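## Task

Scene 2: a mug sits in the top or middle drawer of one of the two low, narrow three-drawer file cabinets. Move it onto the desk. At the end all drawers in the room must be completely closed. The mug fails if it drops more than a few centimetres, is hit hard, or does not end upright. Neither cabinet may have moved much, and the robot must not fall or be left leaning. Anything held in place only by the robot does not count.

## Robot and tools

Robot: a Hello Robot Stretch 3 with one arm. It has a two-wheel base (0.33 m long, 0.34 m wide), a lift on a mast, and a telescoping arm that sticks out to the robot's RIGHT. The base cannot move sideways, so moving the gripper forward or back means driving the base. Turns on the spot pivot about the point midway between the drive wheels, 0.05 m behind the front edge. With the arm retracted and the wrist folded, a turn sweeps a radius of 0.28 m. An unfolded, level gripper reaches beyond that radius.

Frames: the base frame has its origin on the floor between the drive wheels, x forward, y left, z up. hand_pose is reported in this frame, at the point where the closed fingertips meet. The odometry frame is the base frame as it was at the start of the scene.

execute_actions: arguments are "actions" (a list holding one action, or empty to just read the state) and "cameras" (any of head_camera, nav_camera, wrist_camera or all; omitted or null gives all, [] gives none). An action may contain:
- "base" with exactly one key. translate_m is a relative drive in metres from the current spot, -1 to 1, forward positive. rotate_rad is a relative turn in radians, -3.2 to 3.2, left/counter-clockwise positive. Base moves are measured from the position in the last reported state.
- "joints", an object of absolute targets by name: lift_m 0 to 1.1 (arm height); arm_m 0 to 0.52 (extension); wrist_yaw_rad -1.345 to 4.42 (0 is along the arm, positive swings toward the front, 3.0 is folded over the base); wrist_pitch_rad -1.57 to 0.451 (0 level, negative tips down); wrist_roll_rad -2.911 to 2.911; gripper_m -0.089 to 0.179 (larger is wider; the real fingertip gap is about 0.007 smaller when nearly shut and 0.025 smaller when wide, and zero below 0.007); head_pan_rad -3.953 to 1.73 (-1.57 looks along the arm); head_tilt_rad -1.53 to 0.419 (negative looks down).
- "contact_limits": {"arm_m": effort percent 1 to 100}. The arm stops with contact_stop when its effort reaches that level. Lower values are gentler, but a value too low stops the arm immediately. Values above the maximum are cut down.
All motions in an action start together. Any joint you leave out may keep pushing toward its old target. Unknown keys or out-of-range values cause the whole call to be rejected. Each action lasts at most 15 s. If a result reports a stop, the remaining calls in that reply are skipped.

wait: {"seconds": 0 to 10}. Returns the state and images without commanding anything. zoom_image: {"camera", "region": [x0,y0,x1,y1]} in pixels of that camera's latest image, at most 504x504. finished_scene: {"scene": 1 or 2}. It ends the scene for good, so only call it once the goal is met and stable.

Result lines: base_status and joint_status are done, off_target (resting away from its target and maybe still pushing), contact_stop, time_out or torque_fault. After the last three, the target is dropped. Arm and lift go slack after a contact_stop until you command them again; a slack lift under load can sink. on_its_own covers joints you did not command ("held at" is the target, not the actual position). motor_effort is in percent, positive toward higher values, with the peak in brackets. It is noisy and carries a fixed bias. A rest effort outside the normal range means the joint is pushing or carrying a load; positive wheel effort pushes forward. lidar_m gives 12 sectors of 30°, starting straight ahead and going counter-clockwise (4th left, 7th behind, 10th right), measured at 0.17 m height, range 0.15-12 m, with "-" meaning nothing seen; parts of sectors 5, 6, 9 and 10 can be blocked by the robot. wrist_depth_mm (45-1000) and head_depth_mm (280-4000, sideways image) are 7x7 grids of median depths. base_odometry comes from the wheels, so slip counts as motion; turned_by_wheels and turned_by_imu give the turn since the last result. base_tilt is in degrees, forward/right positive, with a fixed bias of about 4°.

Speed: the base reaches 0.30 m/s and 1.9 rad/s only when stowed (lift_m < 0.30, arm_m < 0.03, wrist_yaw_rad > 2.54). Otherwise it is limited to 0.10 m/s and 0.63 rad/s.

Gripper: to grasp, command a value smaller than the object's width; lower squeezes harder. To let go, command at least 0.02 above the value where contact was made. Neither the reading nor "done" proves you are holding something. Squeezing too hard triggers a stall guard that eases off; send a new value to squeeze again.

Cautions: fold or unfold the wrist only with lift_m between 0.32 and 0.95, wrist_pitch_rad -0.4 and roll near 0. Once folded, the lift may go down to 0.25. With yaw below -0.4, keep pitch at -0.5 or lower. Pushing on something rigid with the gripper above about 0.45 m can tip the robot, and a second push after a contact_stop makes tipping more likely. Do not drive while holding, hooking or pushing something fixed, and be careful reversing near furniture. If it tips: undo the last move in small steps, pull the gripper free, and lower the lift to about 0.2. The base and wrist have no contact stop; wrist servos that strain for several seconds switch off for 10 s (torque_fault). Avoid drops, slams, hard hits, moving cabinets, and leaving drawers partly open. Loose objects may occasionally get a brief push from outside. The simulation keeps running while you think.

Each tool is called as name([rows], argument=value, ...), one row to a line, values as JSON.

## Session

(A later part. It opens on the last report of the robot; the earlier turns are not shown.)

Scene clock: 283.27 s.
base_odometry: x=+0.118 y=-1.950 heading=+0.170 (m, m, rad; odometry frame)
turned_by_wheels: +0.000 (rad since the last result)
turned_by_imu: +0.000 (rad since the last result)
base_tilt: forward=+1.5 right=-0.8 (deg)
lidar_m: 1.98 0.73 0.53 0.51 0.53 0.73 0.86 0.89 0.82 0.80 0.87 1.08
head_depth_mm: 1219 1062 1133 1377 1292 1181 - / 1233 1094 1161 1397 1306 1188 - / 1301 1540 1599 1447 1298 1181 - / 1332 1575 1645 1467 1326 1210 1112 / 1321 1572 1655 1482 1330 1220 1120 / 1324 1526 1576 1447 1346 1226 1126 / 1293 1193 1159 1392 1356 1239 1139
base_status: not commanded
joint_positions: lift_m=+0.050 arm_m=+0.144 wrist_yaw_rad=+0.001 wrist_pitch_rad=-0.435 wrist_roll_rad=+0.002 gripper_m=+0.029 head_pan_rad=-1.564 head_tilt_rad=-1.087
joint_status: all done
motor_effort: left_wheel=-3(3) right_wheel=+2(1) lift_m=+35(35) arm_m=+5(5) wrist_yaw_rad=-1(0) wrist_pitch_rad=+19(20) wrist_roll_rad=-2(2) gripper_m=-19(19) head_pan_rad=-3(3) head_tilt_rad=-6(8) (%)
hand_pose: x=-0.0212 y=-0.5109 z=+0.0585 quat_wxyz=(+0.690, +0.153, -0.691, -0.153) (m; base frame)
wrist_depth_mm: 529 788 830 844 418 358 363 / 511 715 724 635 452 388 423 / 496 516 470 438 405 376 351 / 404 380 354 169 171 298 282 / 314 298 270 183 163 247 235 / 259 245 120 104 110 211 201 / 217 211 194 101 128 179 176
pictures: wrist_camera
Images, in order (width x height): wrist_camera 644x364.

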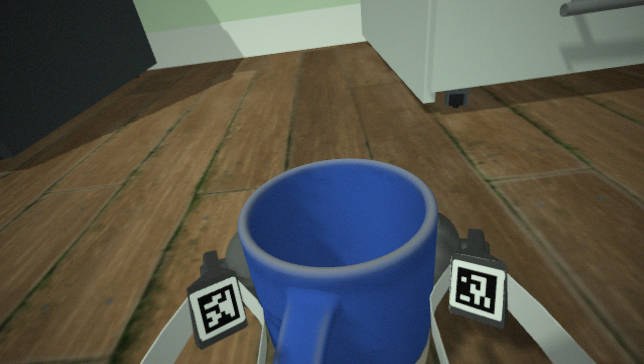

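execute_actions([
  {"base":{"translate_m":0.25},"joints":{"lift_m":0.33,"arm_m":0.0}},
], cameras=[])

execute_actions([
  {"base":{"translate_m":0.17},"joints":{"wrist_yaw_rad":2.65,"head_pan_rad":0,"head_tilt_rad":-0.7}},
], cameras=["wrist_camera","nav_camera"])

execute_actions([
  {"base":{"translate_m":1.0},"joints":{"lift_m":0.29}},
], cameras=["wrist_camera"])

Scene clock: 293.83 s.
base_odometry: x=+0.364 y=-1.908 heading=+0.170 (m, m, rad; odometry frame)
turned_by_wheels: +0.000 (rad since the last result)
turned_by_imu: +0.001 (rad since the last result)
base_tilt: forward=+1.4 right=-0.8 (deg)
lidar_m: 2.67 0.73 0.53 0.51 0.53 0.73 1.11 1.13 0.88 0.79 0.80 1.91
head_depth_mm: 1291 1430 1503 1417 1295 1194 - / 1344 1591 1599 1430 1307 1222 - / 1331 1572 1618 1446 1002 1190 - / 1333 1567 1640 1459 1324 1210 1113 / 1270 1165 1132 1408 1335 1216 1119 / 1269 1126 1080 1394 1343 1231 1129 / 1265 1144 1078 1384 1356 1239 1136
base_status: done
joint_positions: lift_m=+0.330 arm_m=+0.000 wrist_yaw_rad=+0.001 wrist_pitch_rad=-0.436 wrist_roll_rad=+0.002 gripper_m=+0.029 head_pan_rad=-1.564 head_tilt_rad=-1.087
joint_status: all done
motor_effort: left_wheel=-3(5) right_wheel=+2(5) lift_m=+36(37) arm_m=-4(4) wrist_yaw_rad=-1(1) wrist_pitch_rad=+19(19) wrist_roll_rad=-2(1) gripper_m=-19(18) head_pan_rad=-3(3) head_tilt_rad=-6(6) (%)
hand_pose: x=-0.0212 y=-0.3674 z=+0.3383 quat_wxyz=(+0.690, +0.154, -0.691, -0.153) (m; base frame)
wrist_depth_mm: 454 464 646 979 995 650 497 / 493 502 584 - - 675 536 / 537 545 578 - - 699 589 / 593 597 610 169 170 690 650 / 721 665 649 182 163 621 595 / 658 619 120 104 111 534 501 / 547 534 496 101 129 455 448
pictures: none
No camera images: the call's "cameras" was empty. Leave "cameras" out to get every camera's image.

Scene clock: 296.70 s.
base_odometry: x=+0.532 y=-1.879 heading=+0.170 (m, m, rad; odometry frame)
turned_by_wheels: +0.000 (rad since the last result)
turned_by_imu: +0.001 (rad since the last result)
base_tilt: forward=+1.6 right=-0.8 (deg)
lidar_m: 2.50 0.73 0.53 0.51 0.53 0.73 1.28 1.12 0.97 0.77 0.80 1.91
head_depth_mm: 2156 2369 2538 2002 1634 1397 1209 / 2120 2378 2525 2024 1657 1404 1220 / 2145 2358 2540 2058 1677 1416 1227 / 2129 2372 2541 2083 1699 1429 1238 / 2145 2379 2546 2115 1719 1441 1249 / 2130 2354 2586 2138 1717 1451 1258 / 2126 2326 1527 1466 1418 1370 1240
base_status: done
joint_positions: lift_m=+0.330 arm_m=+0.000 wrist_yaw_rad=+2.648 wrist_pitch_rad=-0.436 wrist_roll_rad=+0.002 gripper_m=+0.029 head_pan_rad=-0.007 head_tilt_rad=-0.704
joint_status: all done
motor_effort: left_wheel=-3(4) right_wheel=+2(6) lift_m=+35(36) arm_m=-4(4) wrist_yaw_rad=+2(1) wrist_pitch_rad=+19(19) wrist_roll_rad=-1(2) gripper_m=-19(19) head_pan_rad=+3(46) head_tilt_rad=+2(27) (%)
hand_pose: x=+0.0840 y=+0.0501 z=+0.3383 quat_wxyz=(+0.318, +0.707, -0.020, +0.631) (m; base frame)
wrist_depth_mm: 413 452 505 580 680 816 - / 431 472 548 624 745 892 - / 452 501 577 675 806 910 877 / 479 543 611 169 170 749 710 / 514 576 618 182 163 629 595 / - 599 120 104 111 534 507 / - 542 499 101 129 456 449
pictures: nav_camera (sideways: a quarter turn counterclockwise sets it upright), wrist_camera
Images, in order (width x height): nav_camera 672x504, wrist_camera 644x364.

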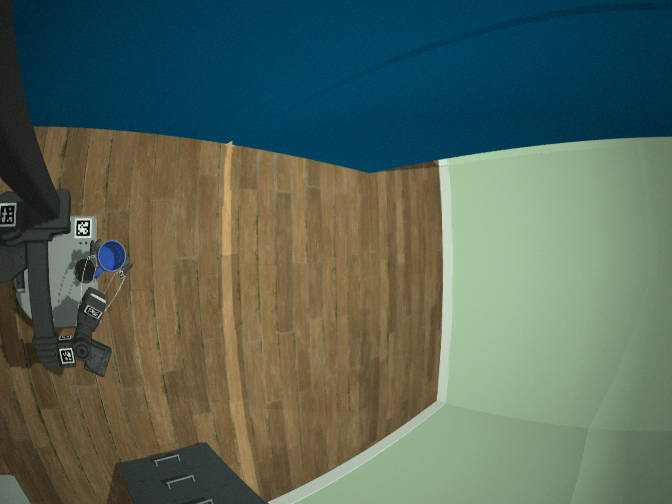

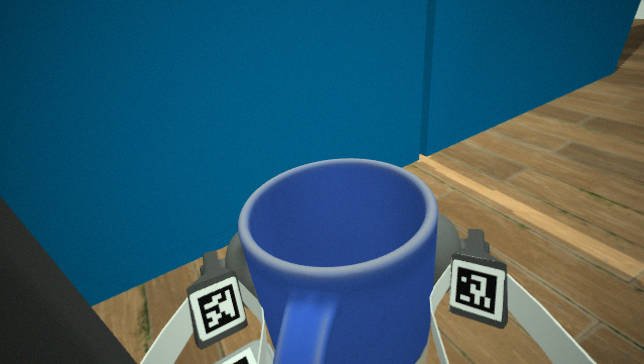

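Scene clock: 301.97 s.
base_odometry: x=+1.517 y=-1.710 heading=+0.170 (m, m, rad; odometry frame)
turned_by_wheels: +0.000 (rad since the last result)
turned_by_imu: +0.003 (rad since the last result)
base_tilt: forward=+1.5 right=-0.7 (deg)
lidar_m: 1.49 0.72 0.53 0.51 0.53 0.72 2.04 1.09 0.98 1.35 1.40 1.54
head_depth_mm: 1280 1412 1569 1788 1646 1392 1208 / 1272 1403 1569 1783 1661 1401 1220 / 1268 1403 1566 1787 1678 1408 1225 / 1272 1399 1572 1778 1695 1433 1241 / 1270 1400 1568 1780 1723 1441 1248 / 1274 1400 1563 1773 1731 1465 1257 / 1269 1400 1569 1779 1759 1468 1269
base_status: done
joint_positions: lift_m=+0.290 arm_m=+0.000 wrist_yaw_rad=+2.648 wrist_pitch_rad=-0.437 wrist_roll_rad=+0.002 gripper_m=+0.029 head_pan_rad=-0.007 head_tilt_rad=-0.704
joint_status: all done
motor_effort: left_wheel=-3(9) right_wheel=+2(7) lift_m=+26(33) arm_m=-4(4) wrist_yaw_rad=+1(1) wrist_pitch_rad=+20(20) wrist_roll_rad=-2(1) gripper_m=-18(19) head_pan_rad=+2(4) head_tilt_rad=+2(1) (%)
hand_pose: x=+0.0838 y=+0.0501 z=+0.2985 quat_wxyz=(+0.318, +0.707, -0.020, +0.631) (m; base frame)
wrist_depth_mm: 413 452 502 576 - - - / 429 477 534 619 - - - / 452 506 576 677 829 871 809 / 479 537 614 169 170 686 657 / 514 573 608 183 162 572 540 / - 567 120 104 111 485 469 / - 499 - 101 129 416 409
pictures: wrist_camera
Images, in order (width x height): wrist_camera 644x364.

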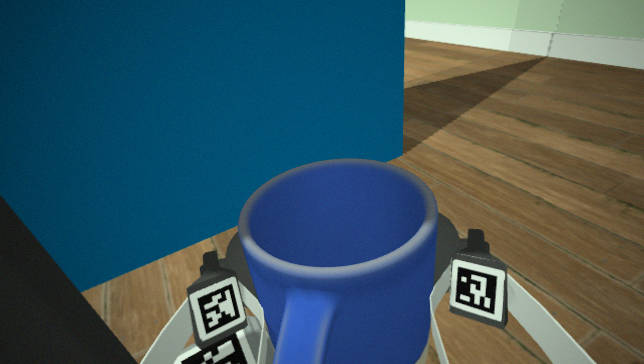

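execute_actions([
  {"base":{"translate_m":0.98}},
], cameras=[])

execute_actions([
  {"base":{"rotate_rad":1.58}},
], cameras=[])

execute_actions([
  {"base":{"translate_m":1.0}},
], cameras=["nav_camera"])

execute_actions([
  {"base":{"rotate_rad":0.85},"joints":{"head_pan_rad":-0.6}},
], cameras=[])

execute_actions([
  {"base":{"translate_m":1.0}},
], cameras=["nav_camera","head_camera"])

Scene clock: 314.83 s.
base_odometry: x=+2.483 y=-1.545 heading=+0.170 (m, m, rad; odometry frame)
turned_by_wheels: +0.000 (rad since the last result)
turned_by_imu: +0.004 (rad since the last result)
base_tilt: forward=+1.5 right=-0.8 (deg)
lidar_m: 0.51 0.53 0.72 2.04 0.68 0.72 2.03 1.77 1.40 1.35 0.71 0.53
head_depth_mm: 408 450 504 573 663 786 963 / 407 450 504 572 662 786 964 / 408 450 505 571 662 787 964 / 407 451 504 572 663 787 964 / 407 450 503 572 661 788 962 / 407 449 504 572 663 785 965 / 406 450 503 572 662 785 962
base_status: done
joint_positions: lift_m=+0.290 arm_m=+0.000 wrist_yaw_rad=+2.649 wrist_pitch_rad=-0.437 wrist_roll_rad=+0.002 gripper_m=+0.029 head_pan_rad=-0.007 head_tilt_rad=-0.704
joint_status: not commanded
motor_effort: left_wheel=-4(10) right_wheel=+2(8) lift_m=+26(26) arm_m=-4(4) wrist_yaw_rad=+1(1) wrist_pitch_rad=+20(20) wrist_roll_rad=-1(1) gripper_m=-18(19) head_pan_rad=+3(3) head_tilt_rad=+2(2) (%)
hand_pose: x=+0.0838 y=+0.0501 z=+0.2985 quat_wxyz=(+0.318, +0.707, -0.020, +0.631) (m; base frame)
wrist_depth_mm: - - - 895 615 472 381 / - - - - 663 492 400 / - - - 943 715 527 418 / 936 865 815 169 171 563 442 / 731 697 617 182 162 544 456 / - 570 120 104 111 482 455 / - 498 - 101 129 412 408
pictures: none
No camera images: the call's "cameras" was empty. Leave "cameras" out to get every camera's image.

Scene clock: 317.03 s.
base_odometry: x=+2.483 y=-1.545 heading=+1.750 (m, m, rad; odometry frame)
turned_by_wheels: +1.580 (rad since the last result)
turned_by_imu: +1.570 (rad since the last result)
base_tilt: forward=+1.5 right=-0.8 (deg)
lidar_m: 2.09 0.68 0.73 2.07 1.90 1.40 1.35 0.71 0.52 0.51 0.53 0.73
head_depth_mm: 1718 1829 1911 1893 1636 1392 1207 / 2735 2879 2530 2037 1664 1402 1211 / 2948 3235 2675 2069 1680 1412 1228 / 2917 3226 2708 2086 1694 1425 1237 / 2919 3217 2768 2120 1716 1435 1247 / 2967 3254 2812 2174 1731 1435 1255 / 2882 3169 2868 2189 1237 1199 1173
base_status: done
joint_positions: lift_m=+0.290 arm_m=+0.000 wrist_yaw_rad=+2.649 wrist_pitch_rad=-0.437 wrist_roll_rad=+0.002 gripper_m=+0.029 head_pan_rad=-0.007 head_tilt_rad=-0.704
joint_status: not commanded
motor_effort: left_wheel=-4(15) right_wheel=+3(9) lift_m=+26(26) arm_m=-4(4) wrist_yaw_rad=+1(1) wrist_pitch_rad=+20(20) wrist_roll_rad=-1(1) gripper_m=-19(18) head_pan_rad=+3(4) head_tilt_rad=+1(2) (%)
hand_pose: x=+0.0838 y=+0.0501 z=+0.2985 quat_wxyz=(+0.318, +0.707, -0.020, +0.631) (m; base frame)
wrist_depth_mm: - - - 903 650 731 - / - - - - 701 802 - / - - - 971 781 832 802 / 948 861 805 170 170 672 663 / 734 687 627 182 163 573 536 / - 562 120 104 111 486 465 / - 500 - 101 128 417 408
pictures: none
No camera images: the call's "cameras" was empty. Leave "cameras" out to get every camera's image.

Scene clock: 322.03 s.
base_odometry: x=+2.305 y=-0.561 heading=+1.749 (m, m, rad; odometry frame)
turned_by_wheels: +0.000 (rad since the last result)
turned_by_imu: +0.003 (rad since the last result)
base_tilt: forward=+1.6 right=-0.8 (deg)
lidar_m: 2.17 2.10 2.88 0.44 0.46 0.64 1.93 0.73 0.54 0.52 0.55 0.76
head_depth_mm: 1857 1905 1970 1898 1649 1392 1208 / 2070 2291 2476 2021 1662 1404 1220 / 2072 2275 2467 2048 1677 1418 1228 / 2063 2275 2507 2095 1693 1428 1238 / 2067 2293 2524 2107 1722 1442 1245 / 2070 2279 2513 2139 1736 1450 1262 / 2079 2285 2515 2163 1762 1474 1271
base_status: done
joint_positions: lift_m=+0.290 arm_m=+0.000 wrist_yaw_rad=+2.649 wrist_pitch_rad=-0.437 wrist_roll_rad=+0.002 gripper_m=+0.029 head_pan_rad=-0.007 head_tilt_rad=-0.703
joint_status: not commanded
motor_effort: left_wheel=-4(11) right_wheel=+4(9) lift_m=+26(26) arm_m=-4(4) wrist_yaw_rad=+1(1) wrist_pitch_rad=+20(20) wrist_roll_rad=-1(1) gripper_m=-19(18) head_pan_rad=+3(3) head_tilt_rad=+2(2) (%)
hand_pose: x=+0.0838 y=+0.0501 z=+0.2985 quat_wxyz=(+0.318, +0.707, -0.020, +0.631) (m; base frame)
wrist_depth_mm: 512 - - - - - - / 380 - - - - - - / 399 - - - 930 867 808 / 421 642 815 170 170 686 645 / 454 516 618 183 163 568 539 / - 535 120 104 111 483 464 / - 503 - 101 129 413 410
pictures: nav_camera (sideways: a quarter turn counterclockwise sets it upright)
Images, in order (width x height): nav_camera 672x504.

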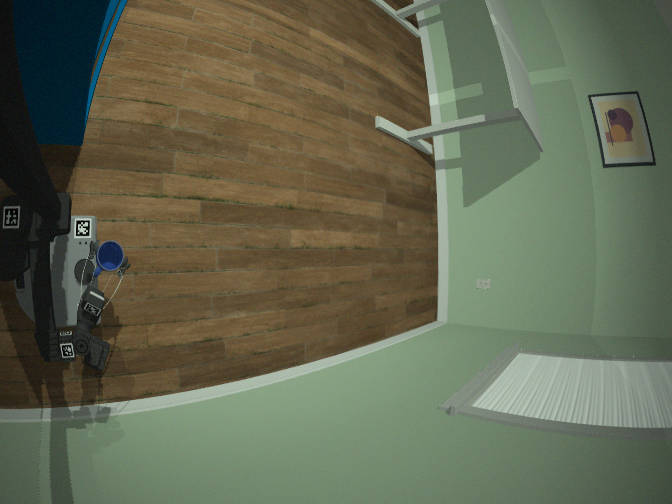

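Scene clock: 323.80 s.
base_odometry: x=+2.305 y=-0.561 heading=+2.599 (m, m, rad; odometry frame)
turned_by_wheels: +0.850 (rad since the last result)
turned_by_imu: +0.845 (rad since the last result)
base_tilt: forward=+1.4 right=-0.8 (deg)
lidar_m: 2.89 1.32 0.44 0.54 2.36 0.93 0.58 0.52 0.53 0.64 1.24 2.10
head_depth_mm: 2003 2215 2395 2015 1643 1391 1206 / 2061 2273 2451 2038 1665 1405 1217 / 2112 2323 2527 2064 1682 1423 1227 / 2152 2391 2588 2098 1701 1431 1233 / 2142 2396 2581 2134 1717 1441 1247 / 2057 2519 2725 2158 1733 1456 1258 / 2154 2602 2804 2182 1750 1467 1267
base_status: done
joint_positions: lift_m=+0.290 arm_m=+0.000 wrist_yaw_rad=+2.649 wrist_pitch_rad=-0.437 wrist_roll_rad=+0.002 gripper_m=+0.029 head_pan_rad=-0.593 head_tilt_rad=-0.703
joint_status: all done
motor_effort: left_wheel=-4(14) right_wheel=+3(8) lift_m=+26(26) arm_m=-4(4) wrist_yaw_rad=+1(0) wrist_pitch_rad=+20(20) wrist_roll_rad=-1(2) gripper_m=-18(19) head_pan_rad=-4(34) head_tilt_rad=+2(1) (%)
hand_pose: x=+0.0838 y=+0.0501 z=+0.2985 quat_wxyz=(+0.318, +0.707, -0.020, +0.631) (m; base frame)
wrist_depth_mm: - 536 482 440 - - - / - 600 528 476 - - - / - - 596 523 837 863 815 / 947 853 664 170 170 676 651 / 741 691 622 182 163 569 544 / - 571 120 104 111 488 462 / - 494 - 101 129 414 407
pictures: none
No camera images: the call's "cameras" was empty. Leave "cameras" out to get every camera's image.

Scene clock: 328.80 s.
base_odometry: x=+1.449 y=-0.044 heading=+2.599 (m, m, rad; odometry frame)
turned_by_wheels: +0.000 (rad since the last result)
turned_by_imu: +0.003 (rad since the last result)
base_tilt: forward=+1.5 right=-0.8 (deg)
lidar_m: 1.88 2.46 1.25 0.89 0.71 0.72 1.43 1.29 1.30 1.58 1.27 1.27
head_depth_mm: 1437 1026 1802 1944 1650 1391 1201 / 1463 999 1771 1871 1618 1406 1222 / 1497 1022 1907 2042 1689 1414 1225 / 1542 1122 1964 2090 1694 1430 1233 / 1587 1153 2027 2127 1714 1446 1246 / 1627 1183 2100 2157 1741 1464 1253 / 1680 1217 2183 2174 1758 1468 1268
base_status: done
joint_positions: lift_m=+0.290 arm_m=+0.000 wrist_yaw_rad=+2.649 wrist_pitch_rad=-0.437 wrist_roll_rad=+0.002 gripper_m=+0.029 head_pan_rad=-0.593 head_tilt_rad=-0.703
joint_status: not commanded
motor_effort: left_wheel=-4(11) right_wheel=+3(9) lift_m=+26(26) arm_m=-4(4) wrist_yaw_rad=+1(1) wrist_pitch_rad=+20(20) wrist_roll_rad=-1(1) gripper_m=-19(19) head_pan_rad=-3(4) head_tilt_rad=+2(1) (%)
hand_pose: x=+0.0838 y=+0.0501 z=+0.2985 quat_wxyz=(+0.317, +0.707, -0.020, +0.631) (m; base frame)
wrist_depth_mm: 745 946 - - - - - / 840 837 - - - - - / 961 867 - - 936 861 795 / 780 826 817 169 171 677 640 / 677 699 625 182 163 573 540 / - 573 120 104 111 485 458 / - 500 - 101 129 414 406
pictures: head_camera (sideways: a quarter turn clockwise sets it upright), nav_camera (sideways: a quarter turn counterclockwise sets it upright)
Images, in order (width x height): head_camera 896x504, nav_camera 672x504.

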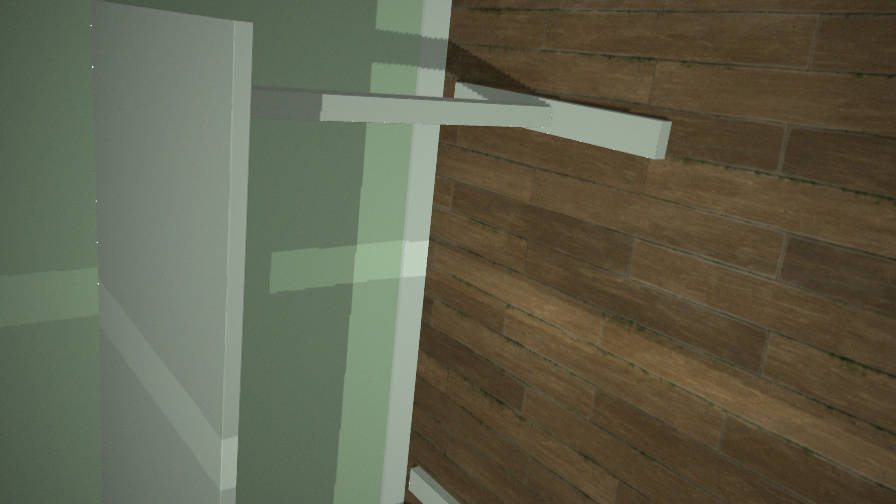

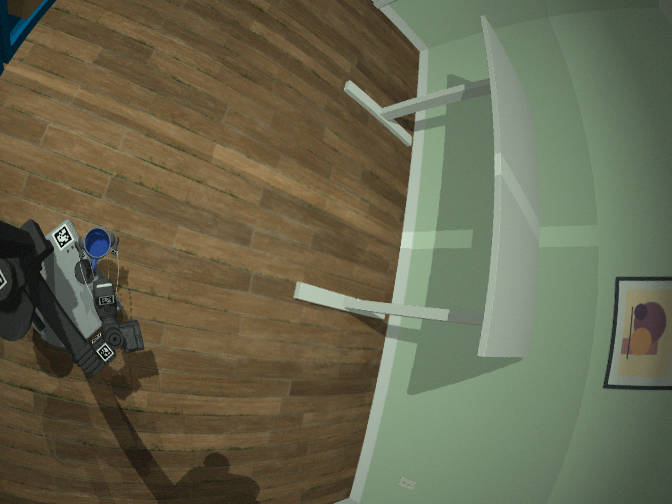

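execute_actions([
  {"base":{"translate_m":0.45}},
], cameras=[])

execute_actions([
  {"base":{"rotate_rad":0.71},"joints":{"lift_m":1.06,"wrist_yaw_rad":0,"head_pan_rad":-1.57,"head_tilt_rad":-0.5}},
])

Scene clock: 336.90 s.
base_odometry: x=+1.063 y=+0.188 heading=+2.599 (m, m, rad; odometry frame)
turned_by_wheels: +0.000 (rad since the last result)
turned_by_imu: +0.002 (rad since the last result)
base_tilt: forward=+1.5 right=-0.7 (deg)
lidar_m: 1.43 2.11 1.76 1.11 1.10 1.01 1.81 1.64 1.65 1.64 1.00 1.48
head_depth_mm: 1228 970 715 1676 1637 1398 1204 / 1247 995 732 1738 1667 1404 1217 / 1276 1021 745 1805 1677 1416 1228 / 1315 1048 789 1878 1693 1442 1241 / 1348 1073 811 1926 1713 1438 1244 / 1380 1105 830 1963 1745 1463 1254 / 1419 1132 882 2023 1708 1474 1268
base_status: done
joint_positions: lift_m=+0.290 arm_m=+0.000 wrist_yaw_rad=+2.649 wrist_pitch_rad=-0.437 wrist_roll_rad=+0.002 gripper_m=+0.029 head_pan_rad=-0.593 head_tilt_rad=-0.703
joint_status: not commanded
motor_effort: left_wheel=-4(9) right_wheel=+3(9) lift_m=+26(26) arm_m=-4(4) wrist_yaw_rad=+1(1) wrist_pitch_rad=+20(20) wrist_roll_rad=-2(1) gripper_m=-19(19) head_pan_rad=-3(3) head_tilt_rad=+2(2) (%)
hand_pose: x=+0.0838 y=+0.0501 z=+0.2985 quat_wxyz=(+0.317, +0.707, -0.020, +0.631) (m; base frame)
wrist_depth_mm: - - - - - - - / 904 - - - - - - / 930 - - - 914 864 821 / 884 883 817 169 171 683 647 / 734 674 624 182 162 573 544 / - 572 120 104 111 487 465 / - 502 - 101 129 412 407
pictures: none
No camera images: the call's "cameras" was empty. Leave "cameras" out to get every camera's image.

Scene clock: 344.73 s.
base_odometry: x=+1.063 y=+0.188 heading=-2.974 (m, m, rad; odometry frame)
turned_by_wheels: +0.710 (rad since the last result)
turned_by_imu: +0.708 (rad since the last result)
base_tilt: forward=+1.5 right=-0.8 (deg)
lidar_m: 2.11 1.51 1.02 1.01 1.04 1.70 1.64 1.71 1.53 0.99 1.43 1.45
head_depth_mm: 1241 1325 - - - - - / 1241 1329 - - - - - / 1247 1339 1390 - 338 - 1386 / 1245 1337 1251 783 1686 1684 1396 / 1246 1343 1277 802 1721 1703 1408 / 1255 1341 1318 815 1730 1717 1421 / 1262 1350 1359 833 1744 1735 1431
base_status: done
joint_positions: lift_m=+1.060 arm_m=+0.000 wrist_yaw_rad=+0.002 wrist_pitch_rad=-0.438 wrist_roll_rad=+0.002 gripper_m=+0.029 head_pan_rad=-1.563 head_tilt_rad=-0.507
joint_status: all done
motor_effort: left_wheel=-4(14) right_wheel=+3(6) lift_m=+35(34) arm_m=-4(4) wrist_yaw_rad=-2(3) wrist_pitch_rad=+20(20) wrist_roll_rad=-1(1) gripper_m=-18(18) head_pan_rad=-4(44) head_tilt_rad=+4(20) (%)
hand_pose: x=-0.0210 y=-0.3672 z=+1.0680 quat_wxyz=(+0.690, +0.154, -0.690, -0.153) (m; base frame)
wrist_depth_mm: - - - - - - - / - - 963 838 740 - - / 762 690 634 575 537 496 - / 537 500 481 170 171 - - / - - - 183 163 - - / - - 120 104 110 - - / - - - 101 129 - -
pictures: head_camera (sideways: a quarter turn clockwise sets it upright), nav_camera (sideways: a quarter turn counterclockwise sets it upright), wrist_camera
Images, in order (width x height): head_camera 896x504, nav_camera 672x504, wrist_camera 644x364.

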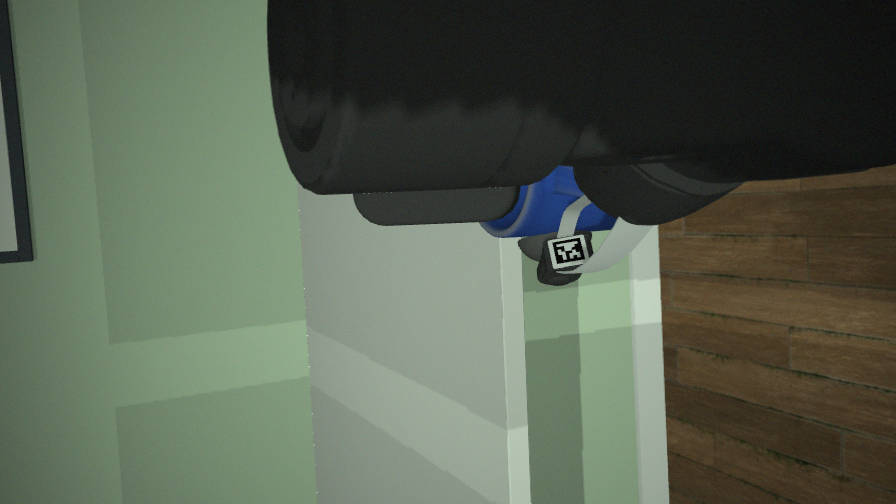

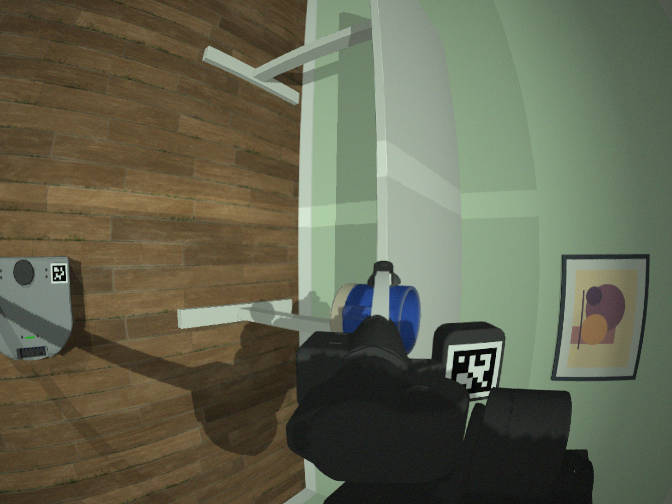

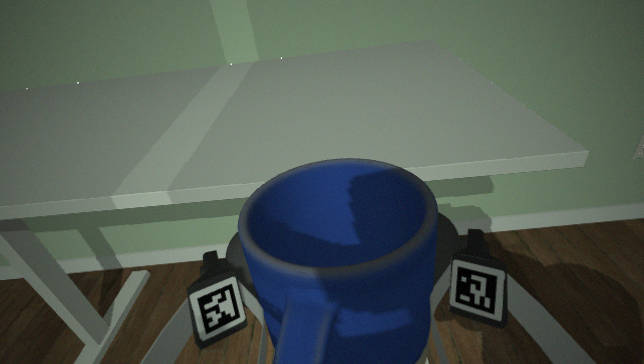

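execute_actions([
  {"joints":{"arm_m":0.45,"lift_m":1.025}},
], cameras=["wrist_camera","head_camera"])

Scene clock: 352.70 s.
base_odometry: x=+1.063 y=+0.188 heading=-2.974 (m, m, rad; odometry frame)
turned_by_wheels: +0.000 (rad since the last result)
turned_by_imu: +0.001 (rad since the last result)
base_tilt: forward=+1.5 right=-0.8 (deg)
lidar_m: 2.10 1.51 1.02 1.01 1.04 1.69 1.64 1.70 1.53 1.00 1.42 1.45
head_depth_mm: 1235 1293 1070 745 1653 1543 1332 / 1237 1304 1050 756 1675 1590 1339 / 1244 1306 - 768 1713 1671 1381 / 1245 1335 1251 788 1727 1682 1393 / 1243 1345 1280 801 1727 1703 1407 / 1248 1342 1318 816 1725 1710 1415 / 1259 1356 1353 833 1733 1746 1429
base_status: not commanded
joint_positions: lift_m=+1.025 arm_m=+0.450 wrist_yaw_rad=+0.001 wrist_pitch_rad=-0.438 wrist_roll_rad=+0.002 gripper_m=+0.029 head_pan_rad=-1.563 head_tilt_rad=-0.507
joint_status: all done
motor_effort: left_wheel=-4(4) right_wheel=+2(4) lift_m=+26(29) arm_m=+5(5) wrist_yaw_rad=-1(2) wrist_pitch_rad=+20(20) wrist_roll_rad=-1(1) gripper_m=-19(18) head_pan_rad=-4(3) head_tilt_rad=+3(3) (%)
hand_pose: x=-0.0213 y=-0.8165 z=+1.0334 quat_wxyz=(+0.690, +0.154, -0.690, -0.154) (m; base frame)
wrist_depth_mm: 694 691 698 697 697 699 706 / 764 755 741 718 633 583 776 / 639 583 530 490 450 423 401 / 451 428 398 169 170 334 316 / 354 335 305 182 163 278 266 / 287 277 119 104 111 240 227 / 245 238 220 101 129 202 200
pictures: head_camera (sideways: a quarter turn clockwise sets it upright), wrist_camera
Images, in order (width x height): head_camera 896x504, wrist_camera 644x364.

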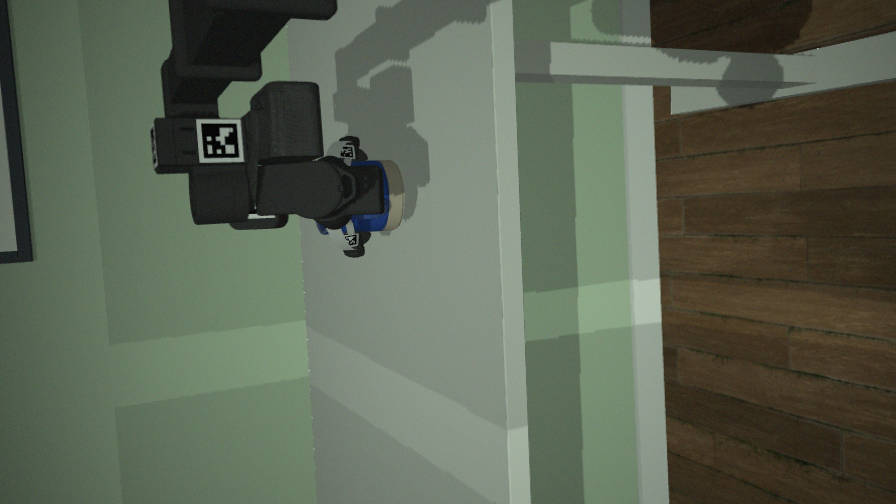

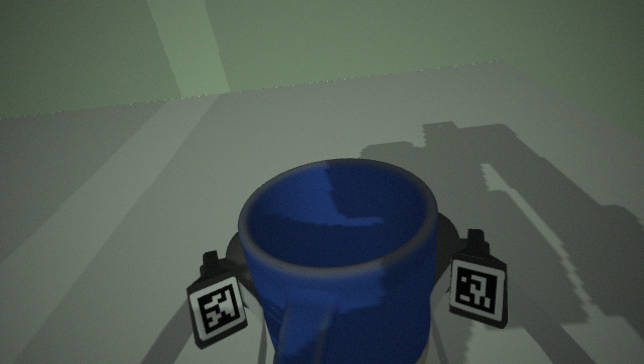

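execute_actions([
  {"joints":{"lift_m":0.984}},
], cameras=[])

execute_actions([
  {"joints":{"gripper_m":0.13}},
], cameras=[])

execute_actions([
  {"joints":{"lift_m":1.07}},
], cameras=["wrist_camera","head_camera"])

Scene clock: 360.27 s.
base_odometry: x=+1.063 y=+0.188 heading=-2.974 (m, m, rad; odometry frame)
turned_by_wheels: +0.000 (rad since the last result)
turned_by_imu: +0.000 (rad since the last result)
base_tilt: forward=+1.5 right=-0.8 (deg)
lidar_m: 2.11 1.51 1.02 1.01 1.04 1.69 1.64 1.71 1.53 1.00 1.42 1.45
head_depth_mm: 1232 1310 - 739 1648 1547 1332 / 1241 1312 1042 757 1684 1606 1349 / 1246 1320 - 735 1723 1661 1385 / 1248 1332 1243 782 1722 1685 1401 / 1258 1342 1284 800 1724 1699 1406 / 1260 1343 1320 817 1734 1716 1417 / 1263 1348 1357 832 1733 1733 1429
base_status: not commanded
joint_positions: lift_m=+0.984 arm_m=+0.450 wrist_yaw_rad=+0.001 wrist_pitch_rad=-0.432 wrist_roll_rad=+0.002 gripper_m=+0.029 head_pan_rad=-1.563 head_tilt_rad=-0.507
joint_status: all done
motor_effort: left_wheel=-4(4) right_wheel=+3(3) lift_m=+24(26) arm_m=+5(5) wrist_yaw_rad=-1(1) wrist_pitch_rad=+17(20) wrist_roll_rad=-1(1) gripper_m=-18(18) head_pan_rad=-4(3) head_tilt_rad=+2(3) (%)
hand_pose: x=-0.0213 y=-0.8172 z=+0.9936 quat_wxyz=(+0.690, +0.152, -0.691, -0.152) (m; base frame)
wrist_depth_mm: 687 706 696 693 702 702 699 / 738 727 665 588 522 475 739 / 527 477 441 402 373 343 320 / 370 347 325 167 170 272 258 / 287 274 246 183 166 227 214 / 234 225 118 105 110 194 184 / 198 194 176 102 130 164 161
pictures: none
No camera images: the call's "cameras" was empty. Leave "cameras" out to get every camera's image.

Scene clock: 361.77 s.
base_odometry: x=+1.063 y=+0.188 heading=-2.974 (m, m, rad; odometry frame)
turned_by_wheels: +0.000 (rad since the last result)
turned_by_imu: +0.000 (rad since the last result)
base_tilt: forward=+1.4 right=-0.7 (deg)
lidar_m: 2.11 1.51 1.02 1.01 1.05 1.69 1.64 1.70 1.53 1.00 1.43 1.45
head_depth_mm: 1233 1316 - 738 1651 1541 1326 / 1241 1314 1074 757 1684 1606 1344 / 1244 1326 - 736 1718 1656 1385 / 1246 1335 1247 783 1710 1678 1397 / 1252 1340 1280 801 1719 1691 1401 / 1254 1344 1320 813 1743 1721 1417 / 1255 1352 1359 829 1739 1746 1434
base_status: not commanded
joint_positions: lift_m=+0.984 arm_m=+0.450 wrist_yaw_rad=+0.001 wrist_pitch_rad=-0.423 wrist_roll_rad=+0.002 gripper_m=+0.130 head_pan_rad=-1.563 head_tilt_rad=-0.507
joint_status: all done
motor_effort: left_wheel=-4(4) right_wheel=+3(3) lift_m=+24(24) arm_m=+5(5) wrist_yaw_rad=-1(1) wrist_pitch_rad=+12(17) wrist_roll_rad=-1(1) gripper_m=+1(84) head_pan_rad=-4(5) head_tilt_rad=+3(3) (%)
hand_pose: x=-0.0213 y=-0.8184 z=+0.9957 quat_wxyz=(+0.691, +0.149, -0.691, -0.149) (m; base frame)
wrist_depth_mm: 682 692 694 696 713 696 708 / 739 740 721 612 548 489 747 / 558 493 451 412 381 355 330 / 385 357 332 172 173 278 262 / 295 278 251 186 177 233 219 / 240 234 210 109 119 - 188 / 201 197 185 107 138 168 162
pictures: none
No camera images: the call's "cameras" was empty. Leave "cameras" out to get every camera's image.

Scene clock: 363.37 s.
base_odometry: x=+1.063 y=+0.188 heading=-2.974 (m, m, rad; odometry frame)
turned_by_wheels: +0.000 (rad since the last result)
turned_by_imu: +0.000 (rad since the last result)
base_tilt: forward=+1.5 right=-0.8 (deg)
lidar_m: 2.10 1.52 1.02 1.01 1.04 1.69 1.64 1.70 1.52 0.99 1.42 1.45
head_depth_mm: 1225 1356 1140 744 1652 1543 1328 / 1228 - 1159 757 1694 1605 1342 / 1237 - 1029 768 1712 1665 1383 / 1249 1339 1150 786 1722 1684 1392 / 1247 1338 1275 800 1732 1698 1403 / 1253 1351 1320 816 1726 1726 1415 / 1254 1351 1360 832 1740 1739 1438
base_status: not commanded
joint_positions: lift_m=+1.070 arm_m=+0.450 wrist_yaw_rad=+0.001 wrist_pitch_rad=-0.422 wrist_roll_rad=+0.002 gripper_m=+0.130 head_pan_rad=-1.563 head_tilt_rad=-0.507
joint_status: all done
motor_effort: left_wheel=-4(4) right_wheel=+3(3) lift_m=+34(36) arm_m=+5(4) wrist_yaw_rad=-1(1) wrist_pitch_rad=+12(12) wrist_roll_rad=-1(1) gripper_m=+1(1) head_pan_rad=-4(3) head_tilt_rad=+3(4) (%)
hand_pose: x=-0.0213 y=-0.8185 z=+1.0815 quat_wxyz=(+0.691, +0.149, -0.692, -0.148) (m; base frame)
wrist_depth_mm: 692 698 698 689 688 695 719 / 754 747 752 751 755 747 768 / 792 728 682 626 580 535 816 / 582 537 505 477 446 419 401 / 443 417 403 378 360 354 330 / 361 356 330 229 301 - 284 / 303 300 278 234 242 252 246
pictures: head_camera (sideways: a quarter turn clockwise sets it upright), wrist_camera
Images, in order (width x height): head_camera 896x504, wrist_camera 644x364.

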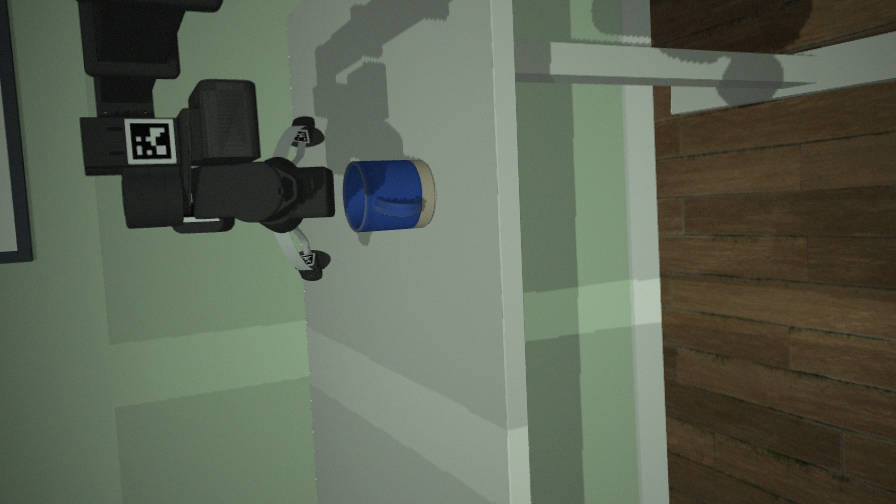

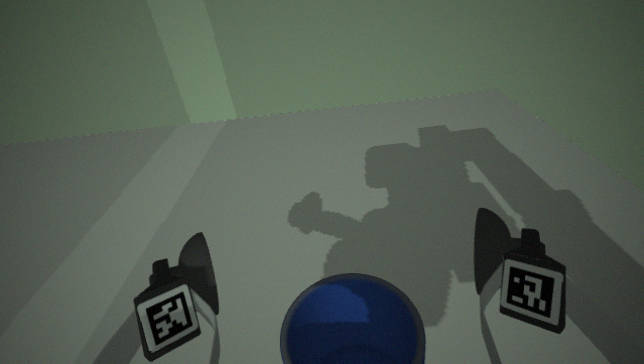

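finished_scene(scene=2)

The scene is finished: the task was done.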